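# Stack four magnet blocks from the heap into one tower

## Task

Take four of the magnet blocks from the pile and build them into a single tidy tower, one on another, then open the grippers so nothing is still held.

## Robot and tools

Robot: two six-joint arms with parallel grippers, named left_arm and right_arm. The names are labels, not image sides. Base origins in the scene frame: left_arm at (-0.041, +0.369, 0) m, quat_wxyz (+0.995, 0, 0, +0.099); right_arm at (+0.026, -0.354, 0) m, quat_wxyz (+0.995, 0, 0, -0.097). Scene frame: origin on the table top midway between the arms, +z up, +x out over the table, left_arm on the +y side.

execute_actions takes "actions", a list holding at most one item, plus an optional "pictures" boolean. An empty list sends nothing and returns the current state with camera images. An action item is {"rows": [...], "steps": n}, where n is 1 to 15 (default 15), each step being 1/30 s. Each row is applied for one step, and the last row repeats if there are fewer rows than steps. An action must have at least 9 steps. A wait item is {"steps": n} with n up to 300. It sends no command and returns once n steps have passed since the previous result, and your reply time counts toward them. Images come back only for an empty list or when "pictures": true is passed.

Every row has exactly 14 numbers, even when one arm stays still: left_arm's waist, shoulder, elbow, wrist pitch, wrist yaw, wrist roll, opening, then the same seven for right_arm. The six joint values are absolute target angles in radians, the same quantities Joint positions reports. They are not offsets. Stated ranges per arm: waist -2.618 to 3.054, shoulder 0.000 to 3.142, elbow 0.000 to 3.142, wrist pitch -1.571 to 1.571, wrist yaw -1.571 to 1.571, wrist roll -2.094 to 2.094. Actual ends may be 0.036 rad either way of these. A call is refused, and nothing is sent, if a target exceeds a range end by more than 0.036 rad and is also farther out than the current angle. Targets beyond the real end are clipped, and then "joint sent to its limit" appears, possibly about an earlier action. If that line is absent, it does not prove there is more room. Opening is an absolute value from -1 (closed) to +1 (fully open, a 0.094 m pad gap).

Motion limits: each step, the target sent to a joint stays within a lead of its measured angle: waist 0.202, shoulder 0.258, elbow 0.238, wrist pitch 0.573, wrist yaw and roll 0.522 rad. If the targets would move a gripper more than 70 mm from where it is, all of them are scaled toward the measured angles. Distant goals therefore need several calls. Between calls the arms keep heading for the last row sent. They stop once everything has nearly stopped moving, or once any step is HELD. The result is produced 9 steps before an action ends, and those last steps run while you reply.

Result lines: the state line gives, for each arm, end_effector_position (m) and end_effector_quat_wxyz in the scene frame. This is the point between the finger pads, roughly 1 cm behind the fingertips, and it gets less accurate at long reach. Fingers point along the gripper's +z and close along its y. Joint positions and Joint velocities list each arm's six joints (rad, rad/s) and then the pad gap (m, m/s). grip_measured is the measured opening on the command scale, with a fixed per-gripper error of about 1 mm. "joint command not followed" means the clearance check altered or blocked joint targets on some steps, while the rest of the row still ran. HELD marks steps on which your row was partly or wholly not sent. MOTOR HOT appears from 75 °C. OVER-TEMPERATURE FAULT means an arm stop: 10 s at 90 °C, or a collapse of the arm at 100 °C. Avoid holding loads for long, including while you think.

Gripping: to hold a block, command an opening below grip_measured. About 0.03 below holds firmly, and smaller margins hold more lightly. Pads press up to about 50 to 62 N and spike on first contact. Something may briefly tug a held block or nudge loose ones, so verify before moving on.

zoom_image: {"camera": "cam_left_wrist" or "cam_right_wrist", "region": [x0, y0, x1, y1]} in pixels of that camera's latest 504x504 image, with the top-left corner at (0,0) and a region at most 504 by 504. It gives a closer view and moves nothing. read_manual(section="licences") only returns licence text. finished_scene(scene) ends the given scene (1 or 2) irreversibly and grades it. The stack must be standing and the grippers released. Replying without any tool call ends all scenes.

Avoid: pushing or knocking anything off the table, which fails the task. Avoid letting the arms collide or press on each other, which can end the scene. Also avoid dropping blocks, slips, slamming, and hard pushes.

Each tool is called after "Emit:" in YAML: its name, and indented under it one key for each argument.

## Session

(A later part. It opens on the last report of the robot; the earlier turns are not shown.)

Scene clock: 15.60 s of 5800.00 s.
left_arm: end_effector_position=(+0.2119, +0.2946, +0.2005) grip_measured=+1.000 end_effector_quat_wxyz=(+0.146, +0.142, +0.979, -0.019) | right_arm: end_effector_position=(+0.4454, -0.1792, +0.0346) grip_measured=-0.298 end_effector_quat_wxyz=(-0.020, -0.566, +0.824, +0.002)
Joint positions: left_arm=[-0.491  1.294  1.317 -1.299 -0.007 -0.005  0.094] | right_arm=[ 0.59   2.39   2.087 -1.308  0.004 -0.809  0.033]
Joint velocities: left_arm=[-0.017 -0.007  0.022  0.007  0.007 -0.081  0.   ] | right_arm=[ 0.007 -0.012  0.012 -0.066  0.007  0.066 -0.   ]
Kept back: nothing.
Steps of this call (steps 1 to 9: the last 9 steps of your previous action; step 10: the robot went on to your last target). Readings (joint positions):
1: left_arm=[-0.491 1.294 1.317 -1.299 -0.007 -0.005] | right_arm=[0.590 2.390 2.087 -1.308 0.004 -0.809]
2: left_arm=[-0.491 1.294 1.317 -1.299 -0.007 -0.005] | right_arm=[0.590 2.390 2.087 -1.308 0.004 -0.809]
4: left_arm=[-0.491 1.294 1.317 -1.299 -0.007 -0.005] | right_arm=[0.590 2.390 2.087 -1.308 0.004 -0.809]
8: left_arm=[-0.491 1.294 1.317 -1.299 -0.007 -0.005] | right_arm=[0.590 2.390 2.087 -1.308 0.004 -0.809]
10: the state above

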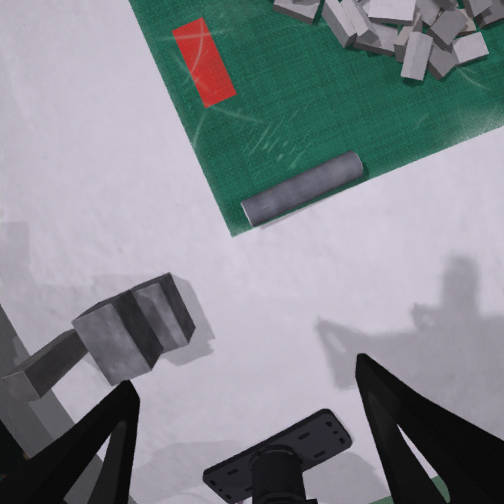

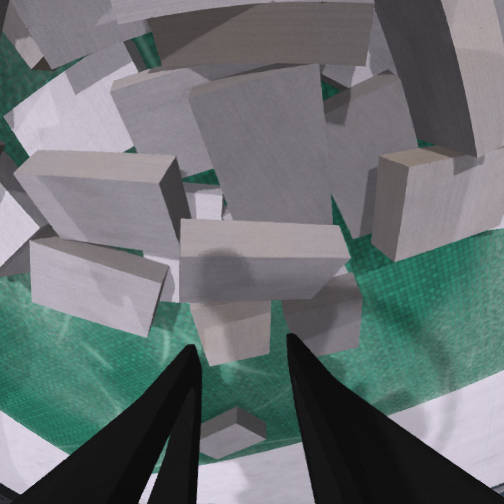

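Emit:
execute_actions:
  actions:
    - {"rows":[[-0.5,1.3,1.3,-1.3,0,0,1,0.58,2.3,2.04,-1.29,0,-0.82,-0.3],[-0.5,1.3,1.3,-1.3,0,0,1,0.57,2.26,1.99,-1.24,-0.02,-0.84,-0.3],[-0.5,1.3,1.3,-1.3,0,0,1,0.56,2.23,1.93,-1.17,-0.05,-0.86,-0.3],[-0.5,1.3,1.3,-1.3,0,0,1,0.55,2.2,1.87,-1.1,-0.08,-0.88,-0.3],[-0.5,1.3,1.3,-1.3,0,0,1,0.54,2.17,1.81,-1.03,-0.12,-0.89,-0.3],[-0.5,1.3,1.3,-1.3,0,0,1,0.53,2.14,1.75,-0.96,-0.16,-0.89,-0.3],[-0.5,1.3,1.3,-1.3,0,0,1,0.526,2.125,1.7,-0.91,-0.19,-0.89,-0.3],[-0.5,1.3,1.3,-1.3,0,0,1,0.526,2.12,1.65,-0.888,-0.19,-0.89,-0.3]]}

Emit:
execute_actions:
  actions:
    - {"steps":24}
  pictures: true

Scene clock: 16.37 s of 5800.00 s.
left_arm: end_effector_position=(+0.2119, +0.2946, +0.2005) grip_measured=+1.000 end_effector_quat_wxyz=(+0.146, +0.142, +0.979, -0.019) | right_arm: end_effector_position=(+0.4329, -0.1832, +0.0473) grip_measured=-0.298 end_effector_quat_wxyz=(+0.028, -0.573, +0.819, +0.023)
Joint positions: left_arm=[-0.491  1.294  1.317 -1.299 -0.007 -0.005  0.094] | right_arm=[ 0.567  2.224  1.852 -1.156 -0.059 -0.847  0.033]
Joint velocities: left_arm=[ 0.002 -0.002  0.012  0.007 -0.007  0.007  0.   ] | right_arm=[-0.276 -1.096 -1.59   1.297 -0.696 -0.3   -0.002]
Steps of this call (steps 1 to 15: the robot went on to your last target; steps 16 to 17: nothing new was sent; steps 18 to 23: the first 6 steps of this action). Readings (joint positions):
18: left_arm=[-0.491 1.294 1.317 -1.299 -0.007 -0.005] | right_arm=[0.590 2.381 2.079 -1.303 0.004 -0.809]
19: left_arm=[-0.491 1.294 1.317 -1.299 -0.007 -0.005] | right_arm=[0.589 2.362 2.052 -1.287 0.002 -0.812]
21: left_arm=[-0.491 1.294 1.317 -1.299 -0.007 -0.005] | right_arm=[0.583 2.299 1.961 -1.235 -0.019 -0.828]
23: the state above

Scene clock: 17.17 s of 5800.00 s.
left_arm: end_effector_position=(+0.2119, +0.2946, +0.2005) grip_measured=+1.000 end_effector_quat_wxyz=(+0.146, +0.142, +0.979, -0.019) | right_arm: end_effector_position=(+0.4455, -0.1773, +0.0429) grip_measured=-0.298 end_effector_quat_wxyz=(+0.119, -0.570, +0.811, +0.058)
Joint positions: left_arm=[-0.491  1.294  1.317 -1.299 -0.007 -0.005  0.094] | right_arm=[ 0.523  2.131  1.657 -0.898 -0.178 -0.88   0.033]
Joint velocities: left_arm=[-0.022 -0.012  0.002 -0.037  0.007  0.037  0.   ] | right_arm=[-0.002 -0.027 -0.027  0.022 -0.051 -0.022 -0.001]
Kept back: nothing.
Steps of this call (steps 1 to 9: the last 9 steps of your previous action; steps 10 to 24: the robot went on to your last target). Readings (joint positions):
1: left_arm=[-0.491 1.294 1.317 -1.299 -0.007 -0.005] | right_arm=[0.556 2.189 1.799 -1.111 -0.082 -0.854]
2: left_arm=[-0.491 1.294 1.317 -1.299 -0.007 -0.005] | right_arm=[0.546 2.159 1.749 -1.069 -0.102 -0.859]
4: left_arm=[-0.491 1.294 1.317 -1.299 -0.007 -0.005] | right_arm=[0.529 2.131 1.690 -1.015 -0.129 -0.867]
8: left_arm=[-0.491 1.294 1.317 -1.299 -0.007 -0.005] | right_arm=[0.522 2.131 1.658 -0.951 -0.156 -0.875]
24: the state above

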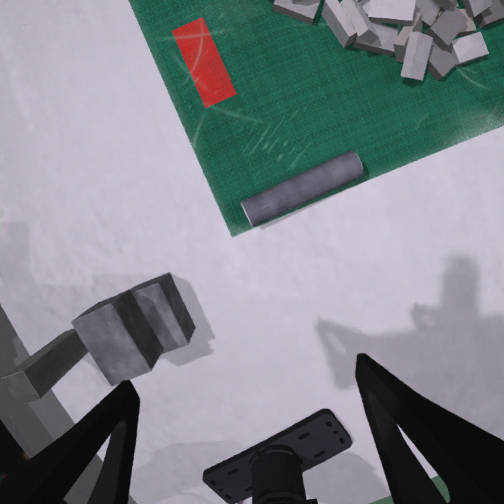

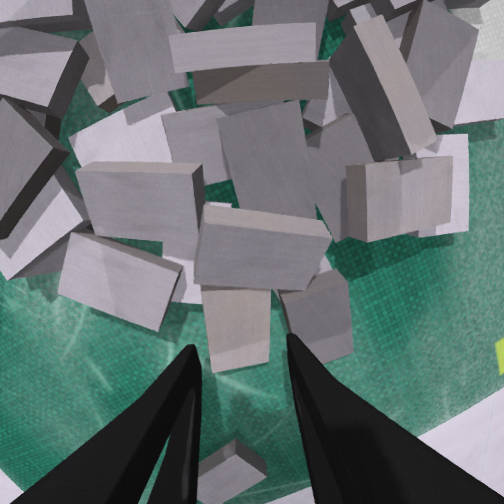

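Emit:
execute_actions:
  actions:
    - {"rows":[[-0.5,1.3,1.3,-1.3,0,0,1,0.526,2.13,1.65,-0.915,-0.205,-0.87,-0.33],[-0.5,1.3,1.3,-1.3,0,0,1,0.526,2.13,1.65,-0.915,-0.205,-0.87,-0.33],[-0.5,1.3,1.3,-1.3,0,0,1,0.526,2.13,1.65,-0.915,-0.205,-0.87,-0.33],[-0.5,1.3,1.3,-1.3,0,0,1,0.526,2.13,1.65,-0.915,-0.205,-0.87,-0.33],[-0.5,1.3,1.3,-1.3,0,0,1,0.526,2.165,1.65,-0.9,-0.205,-0.87,-0.33]]}

Emit:
execute_actions:
  actions:
    - {"steps":14}
  pictures: true

Scene clock: 17.80 s of 5800.00 s.
left_arm: end_effector_position=(+0.2119, +0.2946, +0.2005) grip_measured=+1.000 end_effector_quat_wxyz=(+0.146, +0.142, +0.979, -0.019) | right_arm: end_effector_position=(+0.4439, -0.1756, +0.0405) grip_measured=-0.328 end_effector_quat_wxyz=(+0.117, -0.570, +0.810, +0.065)
Joint positions: left_arm=[-0.491  1.294  1.317 -1.299 -0.007 -0.005  0.094] | right_arm=[ 0.523  2.138  1.657 -0.9   -0.19  -0.88   0.032]
Joint velocities: left_arm=[-0.007  0.002 -0.012  0.037 -0.037  0.007  0.   ] | right_arm=[ 0.002  0.125  0.007  0.022 -0.066 -0.037 -0.001]
Steps of this call (steps 1 to 13: the robot went on to your last target; steps 14 to 19: the first 6 steps of this action). Readings (joint positions):
14: left_arm=[-0.491 1.294 1.317 -1.299 -0.007 -0.005] | right_arm=[0.523 2.131 1.657 -0.898 -0.180 -0.880]
15: left_arm=[-0.491 1.294 1.317 -1.299 -0.007 -0.005] | right_arm=[0.523 2.131 1.657 -0.899 -0.183 -0.880]
17: left_arm=[-0.491 1.294 1.317 -1.299 -0.007 -0.005] | right_arm=[0.523 2.131 1.657 -0.901 -0.187 -0.880]
19: the state above

Scene clock: 18.27 s of 5800.00 s.
left_arm: end_effector_position=(+0.2119, +0.2946, +0.2005) grip_measured=+1.000 end_effector_quat_wxyz=(+0.146, +0.142, +0.979, -0.019) | right_arm: end_effector_position=(+0.4416, -0.1760, +0.0278) grip_measured=-0.328 end_effector_quat_wxyz=(+0.103, -0.570, +0.812, +0.070)
Joint positions: left_arm=[-0.491  1.294  1.317 -1.299 -0.007 -0.005  0.094] | right_arm=[ 0.523  2.167  1.657 -0.899 -0.192 -0.88   0.032]
Joint velocities: left_arm=[-0.007  0.002 -0.002  0.022  0.125  0.081  0.   ] | right_arm=[-0.022 -0.012 -0.017  0.066 -0.007 -0.037  0.   ]
Kept back: nothing.
Steps of this call (steps 1 to 9: the last 9 steps of your previous action; steps 10 to 14: the robot went on to your last target). Readings (joint positions):
1: left_arm=[-0.491 1.294 1.317 -1.299 -0.007 -0.005] | right_arm=[0.523 2.143 1.657 -0.900 -0.191 -0.880]
2: left_arm=[-0.491 1.294 1.317 -1.299 -0.007 -0.005] | right_arm=[0.523 2.149 1.657 -0.900 -0.191 -0.880]
4: left_arm=[-0.491 1.294 1.317 -1.299 -0.007 -0.005] | right_arm=[0.523 2.162 1.657 -0.900 -0.192 -0.880]
8: left_arm=[-0.491 1.294 1.317 -1.299 -0.007 -0.005] | right_arm=[0.523 2.167 1.657 -0.899 -0.192 -0.880]
14: the state above

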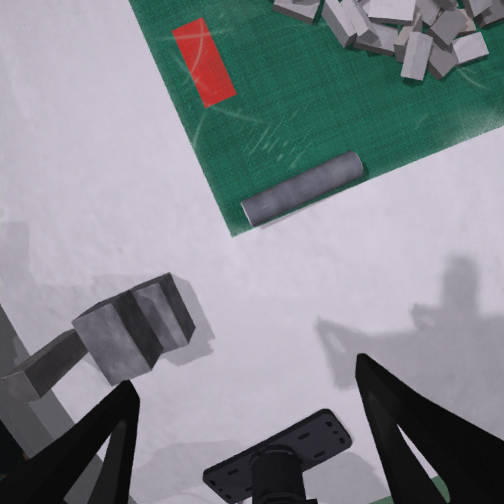

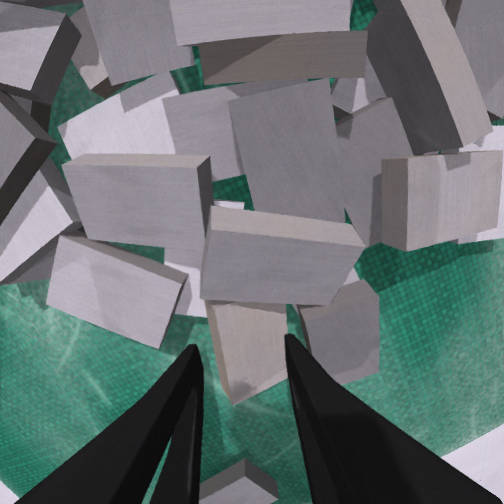

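Emit:
execute_actions:
  actions:
    - {"rows":[[-0.5,1.3,1.3,-1.3,0,0,1,0.526,2.165,1.65,-0.875,-0.195,-0.9,-0.22]],"steps":10}

Emit:
execute_actions:
  actions:
    - {"rows":[[-0.5,1.3,1.3,-1.3,0,0,1,0.526,2.188,1.65,-0.875,-0.195,-0.9,-0.22]],"steps":12}
  pictures: true

Emit:
execute_actions:
  actions:
    - {"rows":[[-0.5,1.3,1.3,-1.3,0,0,1,0.526,2.18,1.65,-0.875,-0.195,-0.9,-0.51]]}
  pictures: true

Scene clock: 18.67 s of 5800.00 s.
left_arm: end_effector_position=(+0.2119, +0.2946, +0.2005) grip_measured=+1.000 end_effector_quat_wxyz=(+0.146, +0.142, +0.979, -0.019) | right_arm: end_effector_position=(+0.4419, -0.1759, +0.0278) grip_measured=-0.260 end_effector_quat_wxyz=(+0.104, -0.570, +0.812, +0.070)
Joint positions: left_arm=[-0.491  1.294  1.317 -1.299 -0.007 -0.005  0.094] | right_arm=[ 0.523  2.167  1.657 -0.897 -0.192 -0.881  0.035]
Joint velocities: left_arm=[-0.002  0.002  0.002  0.022  0.022 -0.007  0.   ] | right_arm=[ 0.012 -0.002 -0.002  0.051  0.022 -0.066  0.077]
Steps of this call (steps 1 to 11: the robot went on to your last target; step 12: the first step of this action). Readings (joint positions):
12: the state above

Scene clock: 19.07 s of 5800.00 s.
left_arm: end_effector_position=(+0.2119, +0.2946, +0.2005) grip_measured=+1.000 end_effector_quat_wxyz=(+0.146, +0.142, +0.979, -0.019) | right_arm: end_effector_position=(+0.4437, -0.1753, +0.0256) grip_measured=-0.222 end_effector_quat_wxyz=(+0.106, -0.574, +0.809, +0.069)
Joint positions: left_arm=[-0.491  1.294  1.317 -1.299 -0.007 -0.005  0.094] | right_arm=[ 0.523  2.173  1.657 -0.887 -0.192 -0.89   0.037]
Joint velocities: left_arm=[-0.007 -0.007  0.007  0.007 -0.037 -0.081  0.   ] | right_arm=[-0.002  0.11   0.002 -0.007 -0.007 -0.051 -0.   ]
Steps of this call (steps 1 to 9: the last 9 steps of your previous action; steps 10 to 12: the first 3 steps of this action). Readings (joint positions):
10: left_arm=[-0.491 1.294 1.317 -1.299 -0.007 -0.005] | right_arm=[0.523 2.168 1.657 -0.889 -0.192 -0.889]
11: left_arm=[-0.491 1.294 1.317 -1.299 -0.007 -0.005] | right_arm=[0.523 2.170 1.657 -0.888 -0.192 -0.889]
12: the state above

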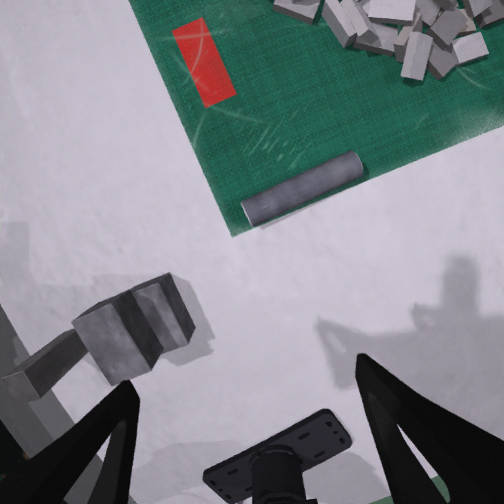

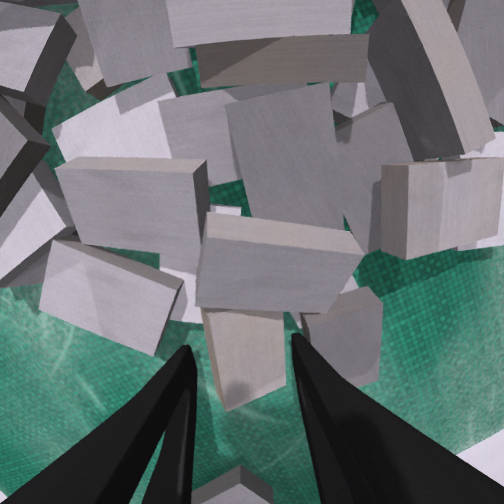

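Scene clock: 19.57 s of 5800.00 s.
left_arm: end_effector_position=(+0.2119, +0.2946, +0.2005) grip_measured=+1.000 end_effector_quat_wxyz=(+0.146, +0.142, +0.979, -0.019) | right_arm: end_effector_position=(+0.4430, -0.1757, +0.0192) grip_measured=-0.473 end_effector_quat_wxyz=(+0.100, -0.574, +0.810, +0.070)
Joint positions: left_arm=[-0.491  1.294  1.317 -1.299 -0.007 -0.005  0.094] | right_arm=[ 0.523  2.188  1.657 -0.885 -0.191 -0.891  0.025]
Joint velocities: left_arm=[-0.017  0.002  0.002  0.022  0.037  0.022  0.   ] | right_arm=[ 0.002 -0.002 -0.002 -0.007  0.007 -0.007 -0.002]
Steps of this call (steps 1 to 9: the last 9 steps of your previous action; steps 10 to 15: the first 6 steps of this action). Readings (joint positions):
10: left_arm=[-0.491 1.294 1.317 -1.299 -0.007 -0.005] | right_arm=[0.523 2.188 1.657 -0.886 -0.191 -0.891]
11: left_arm=[-0.491 1.294 1.317 -1.299 -0.007 -0.005] | right_arm=[0.523 2.188 1.657 -0.885 -0.191 -0.891]
13: left_arm=[-0.491 1.294 1.317 -1.299 -0.007 -0.005] | right_arm=[0.523 2.188 1.657 -0.885 -0.191 -0.891]
15: the state above

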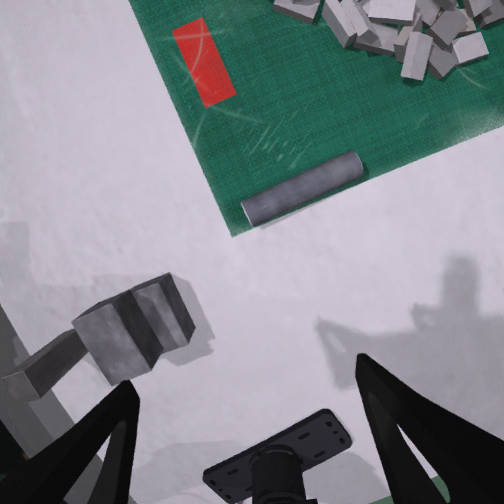

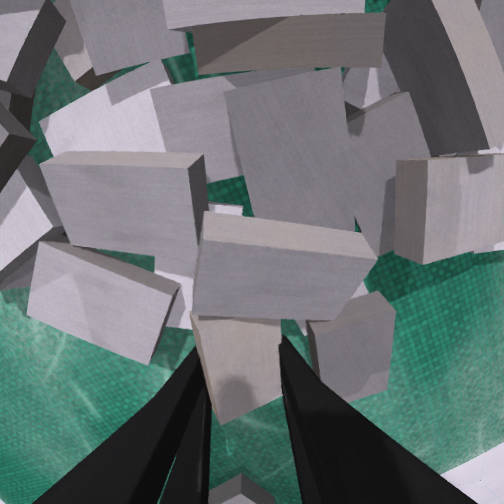

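Emit:
execute_actions:
  actions:
    - {"rows":[[-0.5,1.3,1.3,-1.3,0,0,1,0.5,2.12,1.65,-0.95,-0.17,-0.9,-0.51]],"steps":12}

Emit:
execute_actions:
  actions:
    - {"rows":[[-0.5,1.3,1.3,-1.3,0,0,1,0.49,2.05,1.62,-0.95,-0.14,-0.8,-0.51],[-0.5,1.3,1.3,-1.3,0,0,1,0.48,2.0,1.58,-0.94,-0.1,-0.6,-0.51],[-0.5,1.3,1.3,-1.3,0,0,1,0.475,1.95,1.53,-0.92,-0.06,-0.4,-0.51],[-0.5,1.3,1.3,-1.3,0,0,1,0.47,1.9,1.47,-0.89,-0.03,-0.2,-0.51],[-0.5,1.3,1.3,-1.3,0,0,1,0.465,1.86,1.41,-0.86,0,0,-0.51],[-0.5,1.3,1.3,-1.3,0,0,1,0.465,1.83,1.35,-0.83,0,0.01,-0.51],[-0.5,1.3,1.3,-1.3,0,0,1,0.465,1.82,1.29,-0.8,0,0.01,-0.51]]}

Emit:
execute_actions:
  actions:
    - {"steps":22}
  pictures: true

Scene clock: 20.17 s of 5800.00 s.
left_arm: end_effector_position=(+0.2119, +0.2946, +0.2005) grip_measured=+1.000 end_effector_quat_wxyz=(+0.146, +0.142, +0.979, -0.019) | right_arm: end_effector_position=(+0.4397, -0.1809, +0.0232) grip_measured=-0.473 end_effector_quat_wxyz=(+0.093, -0.572, +0.812, +0.067)
Joint positions: left_arm=[-0.491  1.294  1.317 -1.299 -0.007 -0.005  0.094] | right_arm=[ 0.518  2.176  1.657 -0.91  -0.182 -0.891  0.025]
Joint velocities: left_arm=[ 0.002 -0.002  0.002 -0.051  0.007  0.007  0.   ] | right_arm=[-0.095 -0.188  0.002 -0.286  0.11  -0.037  0.   ]
Steps of this call (steps 1 to 9: the last 9 steps of your previous action; steps 10 to 15: the robot went on to your last target; steps 16 to 18: the first 3 steps of this action). Readings (joint positions):
16: left_arm=[-0.491 1.294 1.317 -1.299 -0.007 -0.005] | right_arm=[0.522 2.186 1.657 -0.889 -0.188 -0.891]
17: left_arm=[-0.491 1.294 1.317 -1.299 -0.007 -0.005] | right_arm=[0.520 2.182 1.657 -0.900 -0.184 -0.891]
18: the state above

Scene clock: 20.67 s of 5800.00 s.
left_arm: end_effector_position=(+0.2119, +0.2946, +0.2005) grip_measured=+1.000 end_effector_quat_wxyz=(+0.146, +0.142, +0.979, -0.019) | right_arm: end_effector_position=(+0.4096, -0.2240, +0.0574) grip_measured=-0.473 end_effector_quat_wxyz=(+0.094, -0.369, +0.924, +0.031)
Joint positions: left_arm=[-0.491  1.294  1.317 -1.299 -0.007 -0.005  0.094] | right_arm=[ 0.485  1.941  1.447 -0.893 -0.079 -0.461  0.025]
Joint velocities: left_arm=[ 0.002 -0.017  0.012  0.022 -0.037  0.007  0.   ] | right_arm=[-0.217 -1.604 -1.502  0.3    0.564  2.777  0.001]
Steps of this call (steps 1 to 9: the last 9 steps of your previous action; steps 10 to 15: the first 6 steps of this action). Readings (joint positions):
10: left_arm=[-0.491 1.294 1.317 -1.299 -0.007 -0.005] | right_arm=[0.505 2.142 1.650 -0.934 -0.166 -0.878]
11: left_arm=[-0.491 1.294 1.317 -1.299 -0.007 -0.005] | right_arm=[0.504 2.123 1.629 -0.929 -0.155 -0.832]
13: left_arm=[-0.491 1.294 1.317 -1.299 -0.007 -0.005] | right_arm=[0.498 2.047 1.550 -0.915 -0.119 -0.660]
15: the state above

Scene clock: 21.40 s of 5800.00 s.
left_arm: end_effector_position=(+0.2119, +0.2946, +0.2005) grip_measured=+1.000 end_effector_quat_wxyz=(+0.146, +0.142, +0.979, -0.019) | right_arm: end_effector_position=(+0.3951, -0.2499, +0.0602) grip_measured=-0.474 end_effector_quat_wxyz=(+0.111, -0.136, +0.984, +0.018)
Joint positions: left_arm=[-0.491  1.294  1.317 -1.299 -0.007 -0.005  0.094] | right_arm=[ 0.465  1.824  1.295 -0.816 -0.007 -0.003  0.025]
Joint velocities: left_arm=[ 0.012 -0.007  0.002 -0.007 -0.022  0.022  0.   ] | right_arm=[-0.002  0.027  0.007  0.022 -0.095  0.066  0.001]
Kept back: nothing.
Steps of this call (steps 1 to 9: the last 9 steps of your previous action; steps 10 to 22: the robot went on to your last target). Readings (joint positions):
1: left_arm=[-0.491 1.294 1.317 -1.299 -0.007 -0.005] | right_arm=[0.478 1.890 1.395 -0.878 -0.063 -0.371]
2: left_arm=[-0.491 1.294 1.317 -1.299 -0.007 -0.005] | right_arm=[0.472 1.850 1.355 -0.870 -0.050 -0.296]
4: left_arm=[-0.491 1.294 1.317 -1.299 -0.007 -0.005] | right_arm=[0.465 1.819 1.317 -0.866 -0.031 -0.188]
8: left_arm=[-0.491 1.294 1.317 -1.299 -0.007 -0.005] | right_arm=[0.465 1.824 1.296 -0.840 -0.015 -0.076]
22: the state above

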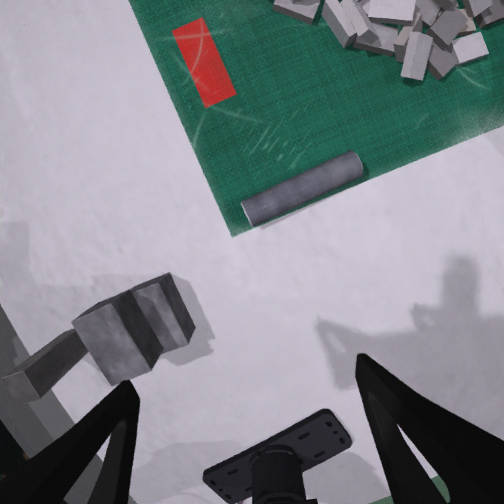

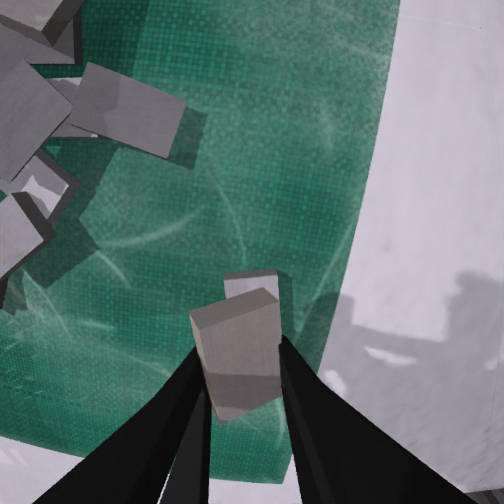

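Emit:
execute_actions:
  actions:
    - {"rows":[[-0.5,1.3,1.3,-1.3,0,0,1,0.435,1.875,1.29,-0.81,0,0.01,-0.51]]}

Emit:
execute_actions:
  actions:
    - {"steps":12}
  pictures: true

Scene clock: 22.00 s of 5800.00 s.
left_arm: end_effector_position=(+0.2119, +0.2946, +0.2005) grip_measured=+1.000 end_effector_quat_wxyz=(+0.146, +0.142, +0.979, -0.019) | right_arm: end_effector_position=(+0.3947, -0.2592, +0.0411) grip_measured=-0.474 end_effector_quat_wxyz=(+0.087, -0.123, +0.988, +0.014)
Joint positions: left_arm=[-0.491  1.294  1.317 -1.299 -0.007 -0.005  0.094] | right_arm=[ 0.442  1.877  1.295 -0.813 -0.005  0.     0.025]
Joint velocities: left_arm=[ 0.002 -0.002 -0.007  0.007  0.007  0.022  0.   ] | right_arm=[-0.066  0.208 -0.007 -0.081  0.007 -0.022 -0.001]
Steps of this call (steps 1 to 12: the robot went on to your last target; steps 13 to 18: the first 6 steps of this action). Readings (joint positions):
13: left_arm=[-0.491 1.294 1.317 -1.299 -0.007 -0.005] | right_arm=[0.463 1.829 1.295 -0.815 -0.007 0.000]
14: left_arm=[-0.491 1.294 1.317 -1.299 -0.007 -0.005] | right_arm=[0.460 1.836 1.295 -0.813 -0.007 0.000]
16: left_arm=[-0.491 1.294 1.317 -1.299 -0.007 -0.005] | right_arm=[0.450 1.858 1.295 -0.813 -0.006 0.000]
18: the state above

Scene clock: 22.40 s of 5800.00 s.
left_arm: end_effector_position=(+0.2119, +0.2946, +0.2005) grip_measured=+1.000 end_effector_quat_wxyz=(+0.146, +0.142, +0.979, -0.019) | right_arm: end_effector_position=(+0.3943, -0.2603, +0.0382) grip_measured=-0.474 end_effector_quat_wxyz=(+0.083, -0.122, +0.989, +0.013)
Joint positions: left_arm=[-0.491  1.294  1.317 -1.299 -0.007 -0.005  0.094] | right_arm=[ 0.44   1.885  1.295 -0.813 -0.005  0.     0.025]
Joint velocities: left_arm=[ 0.012  0.002 -0.017 -0.037 -0.066 -0.051  0.   ] | right_arm=[ 0.002 -0.017 -0.007 -0.022 -0.037 -0.022 -0.001]
Kept back: nothing.
Steps of this call (steps 1 to 9: the last 9 steps of your previous action; steps 10 to 12: the robot went on to your last target). Readings (joint positions):
1: left_arm=[-0.491 1.294 1.317 -1.299 -0.007 -0.005] | right_arm=[0.441 1.883 1.295 -0.813 -0.005 0.000]
2: left_arm=[-0.491 1.294 1.317 -1.299 -0.007 -0.005] | right_arm=[0.440 1.885 1.295 -0.813 -0.005 0.000]
4: left_arm=[-0.491 1.294 1.317 -1.299 -0.007 -0.005] | right_arm=[0.440 1.885 1.295 -0.813 -0.005 0.000]
8: left_arm=[-0.491 1.294 1.317 -1.299 -0.007 -0.005] | right_arm=[0.440 1.885 1.295 -0.813 -0.005 0.000]
12: the state above

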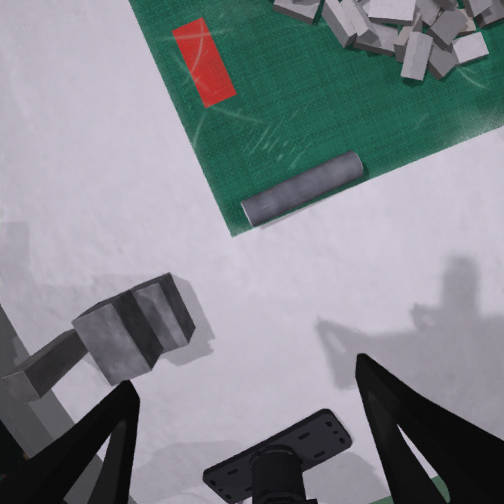

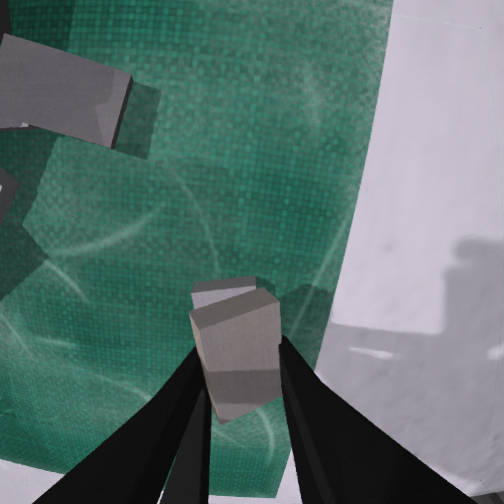

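Emit:
execute_actions:
  actions:
    - {"rows":[[-0.5,1.3,1.3,-1.3,0,0,1,0.457,1.88,1.29,-0.83,0,0.01,-0.51]],"steps":10}

Emit:
execute_actions:
  actions:
    - {"rows":[[-0.5,1.3,1.3,-1.3,0,0,1,0.457,1.905,1.29,-0.82,0,0.01,-0.51]],"steps":10}

Emit:
execute_actions:
  actions:
    - {"rows":[[-0.5,1.3,1.3,-1.3,0,0,1,0.457,1.9,1.29,-0.82,0,0.01,-0.44],[-0.5,1.3,1.3,-1.3,0,0,1,0.457,1.9,1.29,-0.82,0,0.01,-0.4],[-0.5,1.3,1.3,-1.3,0,0,1,0.457,1.9,1.29,-0.82,0,0.01,-0.35],[-0.5,1.3,1.3,-1.3,0,0,1,0.457,1.9,1.29,-0.82,0,0.01,-0.3],[-0.5,1.3,1.3,-1.3,0,0,1,0.457,1.9,1.29,-0.82,0,0.01,-0.2],[-0.5,1.3,1.3,-1.3,0,0,1,0.457,1.9,1.29,-0.82,0,0.01,-0.05]]}

Emit:
execute_actions:
  actions:
    - {"steps":9}
  pictures: true

Scene clock: 23.00 s of 5800.00 s.
left_arm: end_effector_position=(+0.2119, +0.2946, +0.2005) grip_measured=+1.000 end_effector_quat_wxyz=(+0.146, +0.142, +0.979, -0.019) | right_arm: end_effector_position=(+0.3941, -0.2601, +0.0382) grip_measured=-0.474 end_effector_quat_wxyz=(+0.083, -0.122, +0.989, +0.013)
Joint positions: left_arm=[-0.491  1.294  1.317 -1.299 -0.007 -0.005  0.094] | right_arm=[ 0.441  1.885  1.295 -0.813 -0.005  0.     0.025]
Joint velocities: left_arm=[-0.007  0.017  0.022  0.081 -0.007  0.051  0.   ] | right_arm=[ 0.022 -0.002 -0.002 -0.007  0.007  0.066  0.   ]
Steps of this call (steps 1 to 15: the robot went on to your last target; steps 16 to 17: nothing new was sent; step 18: the first step of this action). Readings (joint positions):
18: the state above

Scene clock: 23.33 s of 5800.00 s.
left_arm: end_effector_position=(+0.2119, +0.2946, +0.2005) grip_measured=+1.000 end_effector_quat_wxyz=(+0.146, +0.142, +0.979, -0.019) | right_arm: end_effector_position=(+0.3911, -0.2576, +0.0373) grip_measured=-0.474 end_effector_quat_wxyz=(+0.077, -0.127, +0.989, +0.012)
Joint positions: left_arm=[-0.491  1.294  1.317 -1.299 -0.007 -0.005  0.094] | right_arm=[ 0.449  1.887  1.295 -0.822 -0.004  0.     0.025]
Joint velocities: left_arm=[-0.002 -0.012 -0.002 -0.051  0.051 -0.022  0.   ] | right_arm=[-0.002  0.051 -0.002 -0.066 -0.007 -0.007 -0.002]
Steps of this call (steps 1 to 9: the last 9 steps of your previous action; step 10: the first step of this action). Readings (joint positions):
10: the state above

Scene clock: 23.83 s of 5800.00 s.
left_arm: end_effector_position=(+0.2119, +0.2946, +0.2005) grip_measured=+1.000 end_effector_quat_wxyz=(+0.146, +0.142, +0.979, -0.019) | right_arm: end_effector_position=(+0.3896, -0.2580, +0.0302) grip_measured=-0.118 end_effector_quat_wxyz=(+0.068, -0.127, +0.990, +0.011)
Joint positions: left_arm=[-0.491  1.294  1.317 -1.299 -0.007 -0.005  0.094] | right_arm=[ 0.449  1.907  1.295 -0.822 -0.004  0.     0.041]
Joint velocities: left_arm=[-0.012 -0.002 -0.012  0.095 -0.007 -0.007  0.   ] | right_arm=[-0.007 -0.007  0.007 -0.007 -0.037 -0.007  0.135]
Steps of this call (steps 1 to 9: the last 9 steps of your previous action; steps 10 to 15: the first 6 steps of this action). Readings (joint positions):
10: left_arm=[-0.491 1.294 1.317 -1.299 -0.007 -0.005] | right_arm=[0.449 1.907 1.295 -0.822 -0.004 0.000]
11: left_arm=[-0.491 1.294 1.317 -1.299 -0.007 -0.005] | right_arm=[0.449 1.907 1.295 -0.822 -0.004 0.000]
13: left_arm=[-0.491 1.294 1.317 -1.299 -0.007 -0.005] | right_arm=[0.449 1.907 1.295 -0.822 -0.004 0.000]
15: the state above

Scene clock: 24.13 s of 5800.00 s.
left_arm: end_effector_position=(+0.2119, +0.2946, +0.2005) grip_measured=+1.000 end_effector_quat_wxyz=(+0.146, +0.142, +0.979, -0.019) | right_arm: end_effector_position=(+0.3896, -0.2580, +0.0302) grip_measured=-0.052 end_effector_quat_wxyz=(+0.068, -0.127, +0.990, +0.011)
Joint positions: left_arm=[-0.491  1.294  1.317 -1.299 -0.007 -0.005  0.094] | right_arm=[ 0.449  1.907  1.295 -0.822 -0.004  0.     0.045]
Joint velocities: left_arm=[ 0.002 -0.022  0.002 -0.007  0.037  0.022  0.   ] | right_arm=[ 0.002 -0.022 -0.007  0.022 -0.037 -0.081 -0.001]
Kept back: nothing.
Steps of this call (steps 1 to 9: the last 9 steps of your previous action). Readings (joint positions):
1: left_arm=[-0.491 1.294 1.317 -1.299 -0.007 -0.005] | right_arm=[0.449 1.907 1.295 -0.822 -0.004 0.000]
2: left_arm=[-0.491 1.294 1.317 -1.299 -0.007 -0.005] | right_arm=[0.449 1.907 1.295 -0.822 -0.004 0.000]
4: left_arm=[-0.491 1.294 1.317 -1.299 -0.007 -0.005] | right_arm=[0.449 1.907 1.295 -0.822 -0.004 0.000]
8: left_arm=[-0.491 1.294 1.317 -1.299 -0.007 -0.005] | right_arm=[0.449 1.907 1.295 -0.822 -0.004 0.000]
9: the state above

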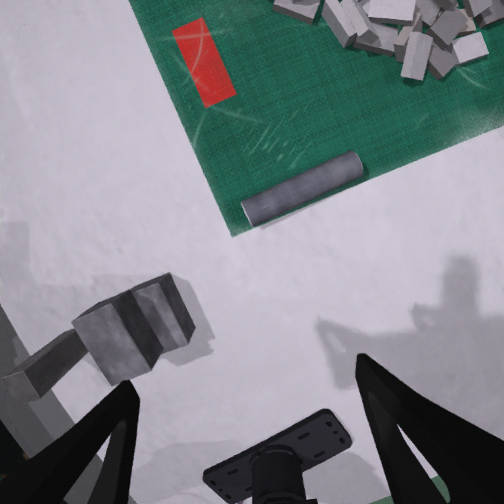

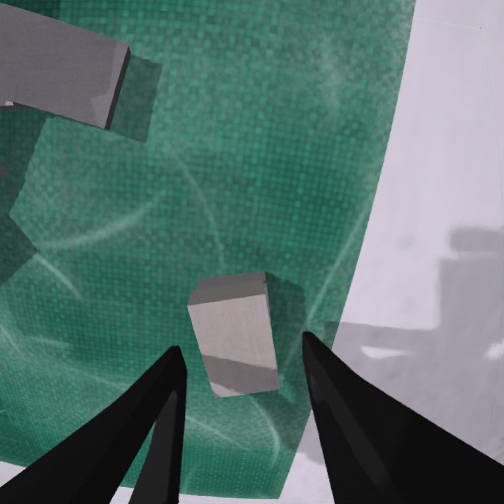

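Emit:
execute_actions:
  actions:
    - {"rows":[[-0.5,1.3,1.3,-1.3,0,0,1,0.449,1.86,1.295,-0.822,0,0,-0.05],[-0.5,1.3,1.3,-1.3,0,0,1,0.449,1.82,1.295,-0.822,0,0,-0.05],[-0.5,1.3,1.3,-1.3,0,0,1,0.449,1.76,1.295,-0.822,0,0,-0.05]],"steps":12}

Emit:
execute_actions:
  actions:
    - {"rows":[[-0.5,1.3,1.3,-1.3,0,0,1,0.5,1.8,1.4,-0.85,0,0,-0.2],[-0.5,1.3,1.3,-1.3,0,0,1,0.5,1.8,1.4,-0.85,0,0,-0.2],[-0.5,1.3,1.3,-1.3,0,0,1,0.55,1.85,1.5,-0.9,0,0,-0.2],[-0.5,1.3,1.3,-1.3,0,0,1,0.6,1.9,1.55,-0.95,0,0,-0.2]],"steps":15}

Emit:
execute_actions:
  actions:
    - {"steps":15}
  pictures: true

Scene clock: 27.40 s of 5800.00 s.
left_arm: end_effector_position=(+0.2119, +0.2946, +0.2005) grip_measured=+1.000 end_effector_quat_wxyz=(+0.146, +0.142, +0.979, -0.019) | right_arm: end_effector_position=(+0.3905, -0.2578, +0.0375) grip_measured=-0.052 end_effector_quat_wxyz=(+0.077, -0.126, +0.989, +0.012)
Joint positions: left_arm=[-0.491  1.294  1.317 -1.299 -0.007 -0.005  0.094] | right_arm=[ 0.449  1.885  1.293 -0.823 -0.004  0.     0.045]
Joint velocities: left_arm=[-0.002 -0.017  0.012  0.051 -0.051  0.051  0.   ] | right_arm=[-0.002 -0.549 -0.1   -0.022 -0.037  0.037  0.   ]
Steps of this call (steps 1 to 15: the robot went on to your last target; steps 16 to 90: nothing new was sent; then 0.17 s passed at rest; steps 91 to 93: the first 3 steps of this action). Readings (joint positions):
91: left_arm=[-0.491 1.294 1.317 -1.299 -0.007 -0.005] | right_arm=[0.449 1.906 1.295 -0.822 -0.004 0.000]
92: left_arm=[-0.491 1.294 1.317 -1.299 -0.007 -0.005] | right_arm=[0.449 1.900 1.295 -0.822 -0.004 0.000]
93: the state above

Scene clock: 27.90 s of 5800.00 s.
left_arm: end_effector_position=(+0.2119, +0.2946, +0.2005) grip_measured=+1.000 end_effector_quat_wxyz=(+0.146, +0.142, +0.979, -0.019) | right_arm: end_effector_position=(+0.4246, -0.2038, +0.1019) grip_measured=-0.198 end_effector_quat_wxyz=(+0.154, -0.177, +0.972, +0.025)
Joint positions: left_arm=[-0.491  1.294  1.317 -1.299 -0.007 -0.005  0.094] | right_arm=[ 0.556  1.875  1.507 -0.889  0.006  0.     0.038]
Joint velocities: left_arm=[-0.027 -0.007  0.012 -0.007  0.007  0.007  0.   ] | right_arm=[ 0.838  0.466  0.711  0.081 -0.095  0.066 -0.   ]
Steps of this call (steps 1 to 9: the last 9 steps of your previous action; steps 10 to 15: the first 6 steps of this action). Readings (joint positions):
10: left_arm=[-0.491 1.294 1.317 -1.299 -0.007 -0.005] | right_arm=[0.453 1.769 1.305 -0.837 -0.002 0.000]
11: left_arm=[-0.491 1.294 1.317 -1.299 -0.007 -0.005] | right_arm=[0.461 1.780 1.329 -0.846 -0.001 0.000]
13: left_arm=[-0.491 1.294 1.317 -1.299 -0.007 -0.005] | right_arm=[0.498 1.827 1.423 -0.887 0.005 0.000]
15: the state above

Scene clock: 28.40 s of 5800.00 s.
left_arm: end_effector_position=(+0.2119, +0.2946, +0.2005) grip_measured=+1.000 end_effector_quat_wxyz=(+0.146, +0.142, +0.979, -0.019) | right_arm: end_effector_position=(+0.4097, -0.1847, +0.0961) grip_measured=-0.198 end_effector_quat_wxyz=(+0.128, -0.203, +0.970, +0.029)
Joint positions: left_arm=[-0.491  1.294  1.317 -1.299 -0.007 -0.005  0.094] | right_arm=[ 0.607  1.898  1.528 -0.938 -0.005  0.     0.038]
Joint velocities: left_arm=[-0.017 -0.012  0.002 -0.051 -0.081  0.022  0.   ] | right_arm=[ 0.007 -0.017  0.002 -0.022 -0.037  0.007  0.001]
Kept back: nothing.
Steps of this call (steps 1 to 9: the last 9 steps of your previous action; steps 10 to 15: the robot went on to your last target). Readings (joint positions):
1: left_arm=[-0.491 1.294 1.317 -1.299 -0.007 -0.005] | right_arm=[0.582 1.886 1.523 -0.887 0.003 0.000]
2: left_arm=[-0.491 1.294 1.317 -1.299 -0.007 -0.005] | right_arm=[0.601 1.891 1.528 -0.889 -0.000 0.000]
4: left_arm=[-0.491 1.294 1.317 -1.299 -0.007 -0.005] | right_arm=[0.619 1.896 1.528 -0.905 -0.005 0.000]
8: left_arm=[-0.491 1.294 1.317 -1.299 -0.007 -0.005] | right_arm=[0.611 1.898 1.528 -0.929 -0.005 0.000]
15: the state above

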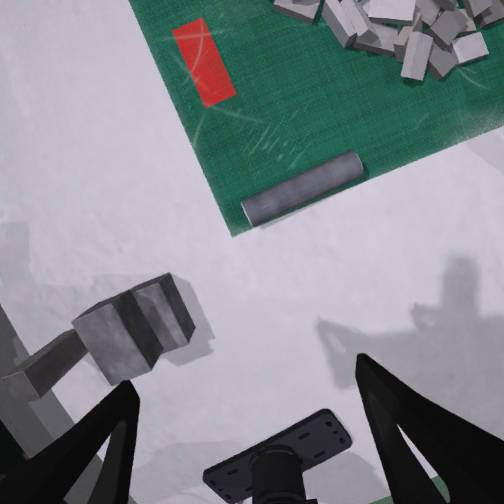

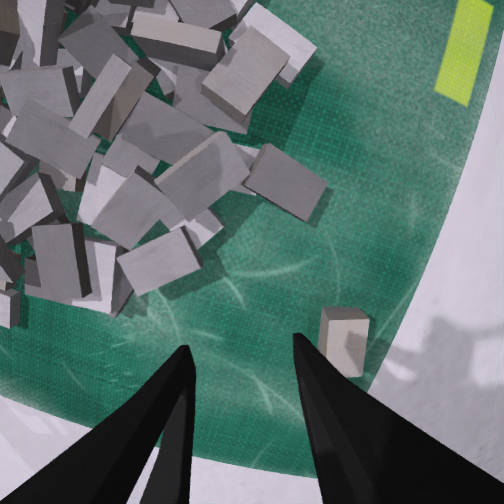

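Emit:
execute_actions:
  actions:
    - {"rows":[[-0.5,1.3,1.3,-1.3,0,0,1,0.59,1.97,1.65,-1.0,0,-0.2,-0.25],[-0.5,1.3,1.3,-1.3,0,0,1,0.58,2.03,1.75,-1.05,0,-0.4,-0.25],[-0.5,1.3,1.3,-1.3,0,0,1,0.57,2.09,1.85,-1.1,0,-0.6,-0.25],[-0.5,1.3,1.3,-1.3,0,0,1,0.56,2.15,1.93,-1.15,0,-0.8,-0.25],[-0.5,1.3,1.3,-1.3,0,0,1,0.55,2.2,2.0,-1.2,0,-1.0,-0.25],[-0.5,1.3,1.3,-1.3,0,0,1,0.55,2.25,2.05,-1.25,0,-1.1,-0.25],[-0.5,1.3,1.3,-1.3,0,0,1,0.55,2.29,2.09,-1.25,0,-1.1,-0.25],[-0.5,1.3,1.3,-1.3,0,0,1,0.55,2.32,2.09,-1.25,0,-1.1,-0.25],[-0.5,1.3,1.3,-1.3,0,0,1,0.55,2.35,2.09,-1.25,0,-1.1,-0.25]],"steps":15}

Emit:
execute_actions:
  actions:
    - {"steps":20}
  pictures: true

Scene clock: 29.53 s of 5800.00 s.
left_arm: end_effector_position=(+0.2119, +0.2946, +0.2005) grip_measured=+1.000 end_effector_quat_wxyz=(+0.146, +0.142, +0.979, -0.019) | right_arm: end_effector_position=(+0.4697, -0.1738, +0.1043) grip_measured=-0.248 end_effector_quat_wxyz=(+0.128, -0.416, +0.900, -0.004)
Joint positions: left_arm=[-0.491  1.294  1.317 -1.299 -0.007 -0.005  0.094] | right_arm=[ 0.577  2.147  1.925 -1.093 -0.005 -0.482  0.035]
Joint velocities: left_arm=[-0.012  0.007  0.007 -0.037  0.022  0.022  0.   ] | right_arm=[-0.252  1.536  2.161 -0.535 -0.037 -2.747 -0.001]
Steps of this call (steps 1 to 15: the robot went on to your last target; steps 16 to 28: nothing new was sent; steps 29 to 34: the first 6 steps of this action). Readings (joint positions):
29: left_arm=[-0.491 1.294 1.317 -1.299 -0.007 -0.005] | right_arm=[0.606 1.909 1.548 -0.960 -0.005 -0.030]
30: left_arm=[-0.491 1.294 1.317 -1.299 -0.007 -0.005] | right_arm=[0.604 1.938 1.599 -0.996 -0.005 -0.094]
32: left_arm=[-0.491 1.294 1.317 -1.299 -0.007 -0.005] | right_arm=[0.593 2.036 1.758 -1.051 -0.005 -0.284]
34: the state above

Scene clock: 30.20 s of 5800.00 s.
left_arm: end_effector_position=(+0.2119, +0.2946, +0.2005) grip_measured=+1.000 end_effector_quat_wxyz=(+0.146, +0.142, +0.979, -0.019) | right_arm: end_effector_position=(+0.4657, -0.1919, +0.0354) grip_measured=-0.248 end_effector_quat_wxyz=(-0.012, +0.658, -0.753, +0.006)
Joint positions: left_arm=[-0.491  1.294  1.317 -1.299 -0.007 -0.005  0.094] | right_arm=[ 0.548  2.378  2.068 -1.235  0.003 -1.083  0.035]
Joint velocities: left_arm=[-0.012 -0.007 -0.007  0.022 -0.066  0.022  0.   ] | right_arm=[ 0.012 -0.012  0.002  0.022 -0.037 -0.037  0.   ]
Kept back: nothing.
Steps of this call (steps 1 to 9: the last 9 steps of your previous action; steps 10 to 20: the robot went on to your last target). Readings (joint positions):
1: left_arm=[-0.491 1.294 1.317 -1.299 -0.007 -0.005] | right_arm=[0.569 2.196 1.991 -1.111 -0.005 -0.581]
2: left_arm=[-0.491 1.294 1.317 -1.299 -0.007 -0.005] | right_arm=[0.562 2.238 2.035 -1.121 -0.004 -0.679]
4: left_arm=[-0.491 1.294 1.317 -1.299 -0.007 -0.005] | right_arm=[0.552 2.301 2.068 -1.143 -0.003 -0.828]
8: left_arm=[-0.491 1.294 1.317 -1.299 -0.007 -0.005] | right_arm=[0.548 2.378 2.068 -1.202 -0.001 -0.984]
20: the state above

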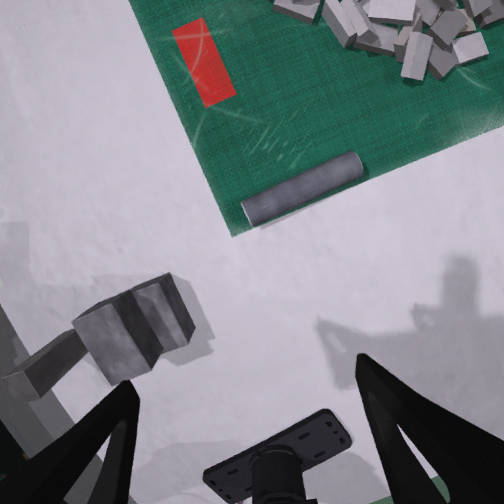

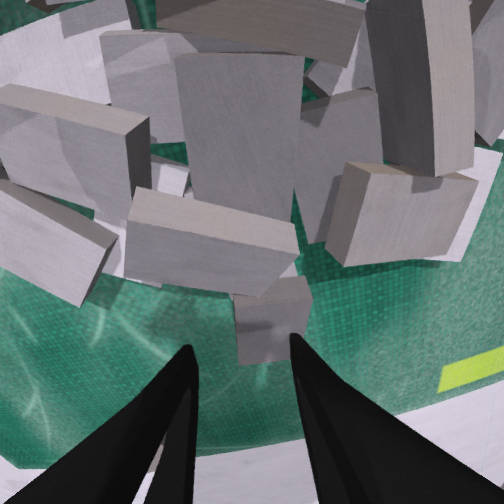

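Emit:
execute_actions:
  actions:
    - {"rows":[[-0.5,1.3,1.3,-1.3,0,0,1,0.535,2.37,2.08,-1.17,0,-1.16,-0.2],[-0.5,1.3,1.3,-1.3,0,0,1,0.535,2.37,2.08,-1.17,0,-1.16,-0.2],[-0.5,1.3,1.3,-1.3,0,0,1,0.535,2.37,2.08,-1.17,0,-1.16,-0.2],[-0.5,1.3,1.3,-1.3,0,0,1,0.535,2.37,2.08,-1.17,0,-1.16,-0.2],[-0.5,1.3,1.3,-1.3,0,0,1,0.535,2.37,2.08,-1.17,0,-1.16,-0.2],[-0.5,1.3,1.3,-1.3,0,0,1,0.535,2.4,2.08,-1.17,0,-1.16,-0.2]],"steps":12}

Emit:
execute_actions:
  actions:
    - {"steps":15}
  pictures: true

Scene clock: 30.70 s of 5800.00 s.
left_arm: end_effector_position=(+0.2119, +0.2946, +0.2005) grip_measured=+1.000 end_effector_quat_wxyz=(+0.146, +0.142, +0.979, -0.019) | right_arm: end_effector_position=(+0.4711, -0.1903, +0.0356) grip_measured=-0.203 end_effector_quat_wxyz=(-0.022, +0.671, -0.741, +0.011)
Joint positions: left_arm=[-0.491  1.294  1.317 -1.299 -0.007 -0.005  0.094] | right_arm=[ 0.547  2.378  2.068 -1.213  0.003 -1.118  0.037]
Joint velocities: left_arm=[-0.002  0.007  0.007  0.022 -0.051 -0.022  0.   ] | right_arm=[-0.012 -0.002  0.007  0.256  0.007 -0.183  0.001]
Steps of this call (steps 1 to 12: the robot went on to your last target; steps 13 to 15: the first 3 steps of this action). Readings (joint positions):
13: left_arm=[-0.491 1.294 1.317 -1.299 -0.007 -0.005] | right_arm=[0.548 2.378 2.068 -1.233 0.003 -1.099]
14: left_arm=[-0.491 1.294 1.317 -1.299 -0.007 -0.005] | right_arm=[0.548 2.378 2.068 -1.223 0.003 -1.110]
15: the state above

Scene clock: 31.20 s of 5800.00 s.
left_arm: end_effector_position=(+0.2119, +0.2946, +0.2005) grip_measured=+1.000 end_effector_quat_wxyz=(+0.146, +0.142, +0.979, -0.019) | right_arm: end_effector_position=(+0.4774, -0.1899, +0.0243) grip_measured=-0.202 end_effector_quat_wxyz=(-0.025, +0.681, -0.732, +0.013)
Joint positions: left_arm=[-0.491  1.294  1.317 -1.299 -0.007 -0.005  0.094] | right_arm=[ 0.543  2.403  2.068 -1.179  0.003 -1.149  0.037]
Joint velocities: left_arm=[-0.022 -0.007  0.007 -0.066 -0.022  0.037  0.   ] | right_arm=[ 0.002  0.022 -0.002  0.007  0.051 -0.007 -0.   ]
Kept back: nothing.
Steps of this call (steps 1 to 9: the last 9 steps of your previous action; steps 10 to 15: the robot went on to your last target). Readings (joint positions):
1: left_arm=[-0.491 1.294 1.317 -1.299 -0.007 -0.005] | right_arm=[0.546 2.378 2.068 -1.205 0.003 -1.124]
2: left_arm=[-0.491 1.294 1.317 -1.299 -0.007 -0.005] | right_arm=[0.546 2.378 2.068 -1.199 0.003 -1.130]
4: left_arm=[-0.491 1.294 1.317 -1.299 -0.007 -0.005] | right_arm=[0.545 2.382 2.068 -1.190 0.003 -1.137]
8: left_arm=[-0.491 1.294 1.317 -1.299 -0.007 -0.005] | right_arm=[0.543 2.397 2.068 -1.182 0.003 -1.145]
15: the state above

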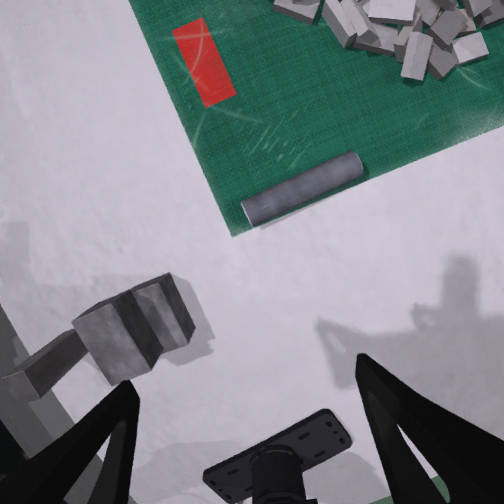

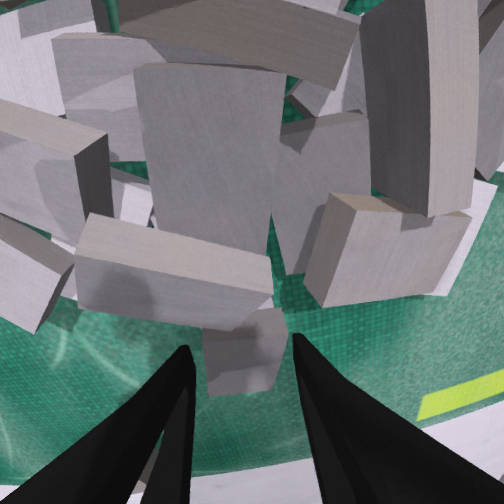

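Emit:
execute_actions:
  actions:
    - {"rows":[[-0.5,1.3,1.3,-1.3,0,0,1,0.517,2.4,2.08,-1.18,0,-1.17,-0.2],[-0.5,1.3,1.3,-1.3,0,0,1,0.517,2.4,2.08,-1.18,0,-1.17,-0.2],[-0.5,1.3,1.3,-1.3,0,0,1,0.517,2.4,2.08,-1.18,0,-1.17,-0.2],[-0.5,1.3,1.3,-1.3,0,0,1,0.517,2.4,2.08,-1.18,0,-1.17,-0.2],[-0.5,1.3,1.3,-1.3,0,0,1,0.517,2.42,2.08,-1.18,0,-1.17,-0.2]],"steps":15}

Emit:
execute_actions:
  actions:
    - {"rows":[[-0.5,1.3,1.3,-1.3,0,0,1,0.517,2.42,2.08,-1.18,0,-1.17,-0.35],[-0.5,1.3,1.3,-1.3,0,0,1,0.517,2.42,2.08,-1.18,0,-1.17,-0.43],[-0.5,1.3,1.3,-1.3,0,0,1,0.517,2.42,2.08,-1.18,0,-1.17,-0.51]],"steps":10}

Emit:
execute_actions:
  actions:
    - {"rows":[[-0.5,1.3,1.3,-1.3,0,0,1,0.517,2.38,2.08,-1.18,0,-1.17,-0.51],[-0.5,1.3,1.3,-1.3,0,0,1,0.517,2.35,2.08,-1.18,0,-1.17,-0.51],[-0.5,1.3,1.3,-1.3,0,0,1,0.517,2.31,2.08,-1.18,0,-1.17,-0.51],[-0.5,1.3,1.3,-1.3,0,0,1,0.517,2.27,2.08,-1.2,0,-1.17,-0.51]],"steps":15}
  pictures: true

Scene clock: 32.07 s of 5800.00 s.
left_arm: end_effector_position=(+0.2119, +0.2946, +0.2005) grip_measured=+1.000 end_effector_quat_wxyz=(+0.146, +0.142, +0.979, -0.019) | right_arm: end_effector_position=(+0.4800, -0.1971, +0.0233) grip_measured=-0.202 end_effector_quat_wxyz=(-0.025, +0.678, -0.735, +0.013)
Joint positions: left_arm=[-0.491  1.294  1.317 -1.299 -0.007 -0.005  0.094] | right_arm=[ 0.527  2.406  2.068 -1.178  0.003 -1.158  0.037]
Joint velocities: left_arm=[0.007 0.007 0.002 0.051 0.022 0.051 0.   ] | right_arm=[-0.105  0.061  0.002 -0.022  0.007 -0.037 -0.002]
Steps of this call (steps 1 to 15: the robot went on to your last target; steps 16 to 20: nothing new was sent; steps 21 to 26: the first 6 steps of this action). Readings (joint positions):
21: left_arm=[-0.491 1.294 1.317 -1.299 -0.007 -0.005] | right_arm=[0.542 2.403 2.068 -1.178 0.003 -1.152]
22: left_arm=[-0.491 1.294 1.317 -1.299 -0.007 -0.005] | right_arm=[0.540 2.403 2.068 -1.178 0.003 -1.154]
24: left_arm=[-0.491 1.294 1.317 -1.299 -0.007 -0.005] | right_arm=[0.534 2.403 2.068 -1.178 0.003 -1.156]
26: the state above

Scene clock: 32.40 s of 5800.00 s.
left_arm: end_effector_position=(+0.2119, +0.2946, +0.2005) grip_measured=+1.000 end_effector_quat_wxyz=(+0.146, +0.142, +0.979, -0.019) | right_arm: end_effector_position=(+0.4797, -0.2003, +0.0173) grip_measured=-0.292 end_effector_quat_wxyz=(-0.019, +0.677, -0.736, +0.010)
Joint positions: left_arm=[-0.491  1.294  1.317 -1.299 -0.007 -0.005  0.094] | right_arm=[ 0.521  2.419  2.068 -1.178  0.003 -1.16   0.033]
Joint velocities: left_arm=[-0.022 -0.002  0.012  0.081 -0.007 -0.022  0.   ] | right_arm=[ 0.002 -0.007  0.002 -0.037 -0.022  0.066 -0.115]
Steps of this call (steps 1 to 9: the last 9 steps of your previous action; step 10: the first step of this action). Readings (joint positions):
10: the state above

Scene clock: 32.90 s of 5800.00 s.
left_arm: end_effector_position=(+0.2119, +0.2946, +0.2005) grip_measured=+1.000 end_effector_quat_wxyz=(+0.146, +0.142, +0.979, -0.019) | right_arm: end_effector_position=(+0.4823, -0.1995, +0.0441) grip_measured=-0.480 end_effector_quat_wxyz=(-0.041, +0.676, -0.735, +0.020)
Joint positions: left_arm=[-0.491  1.294  1.317 -1.299 -0.007 -0.005  0.094] | right_arm=[ 0.521  2.36   2.068 -1.188  0.004 -1.161  0.024]
Joint velocities: left_arm=[ 0.002 -0.002 -0.007 -0.007 -0.051  0.051  0.   ] | right_arm=[-0.007 -0.657  0.002  0.007 -0.037 -0.022 -0.001]
Steps of this call (steps 1 to 9: the last 9 steps of your previous action; steps 10 to 15: the first 6 steps of this action). Readings (joint positions):
10: left_arm=[-0.491 1.294 1.317 -1.299 -0.007 -0.005] | right_arm=[0.521 2.419 2.068 -1.180 0.003 -1.160]
11: left_arm=[-0.491 1.294 1.317 -1.299 -0.007 -0.005] | right_arm=[0.521 2.416 2.068 -1.180 0.003 -1.160]
13: left_arm=[-0.491 1.294 1.317 -1.299 -0.007 -0.005] | right_arm=[0.521 2.398 2.068 -1.182 0.004 -1.160]
15: the state above

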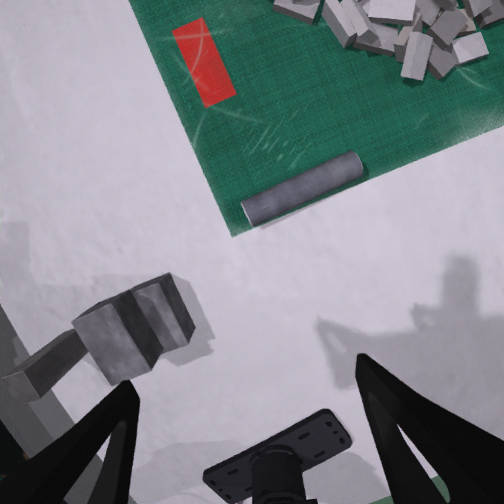

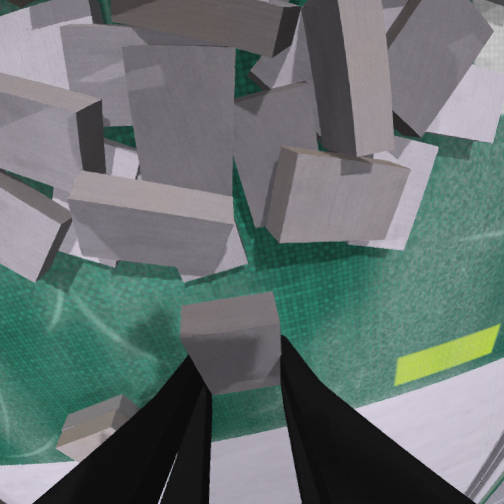

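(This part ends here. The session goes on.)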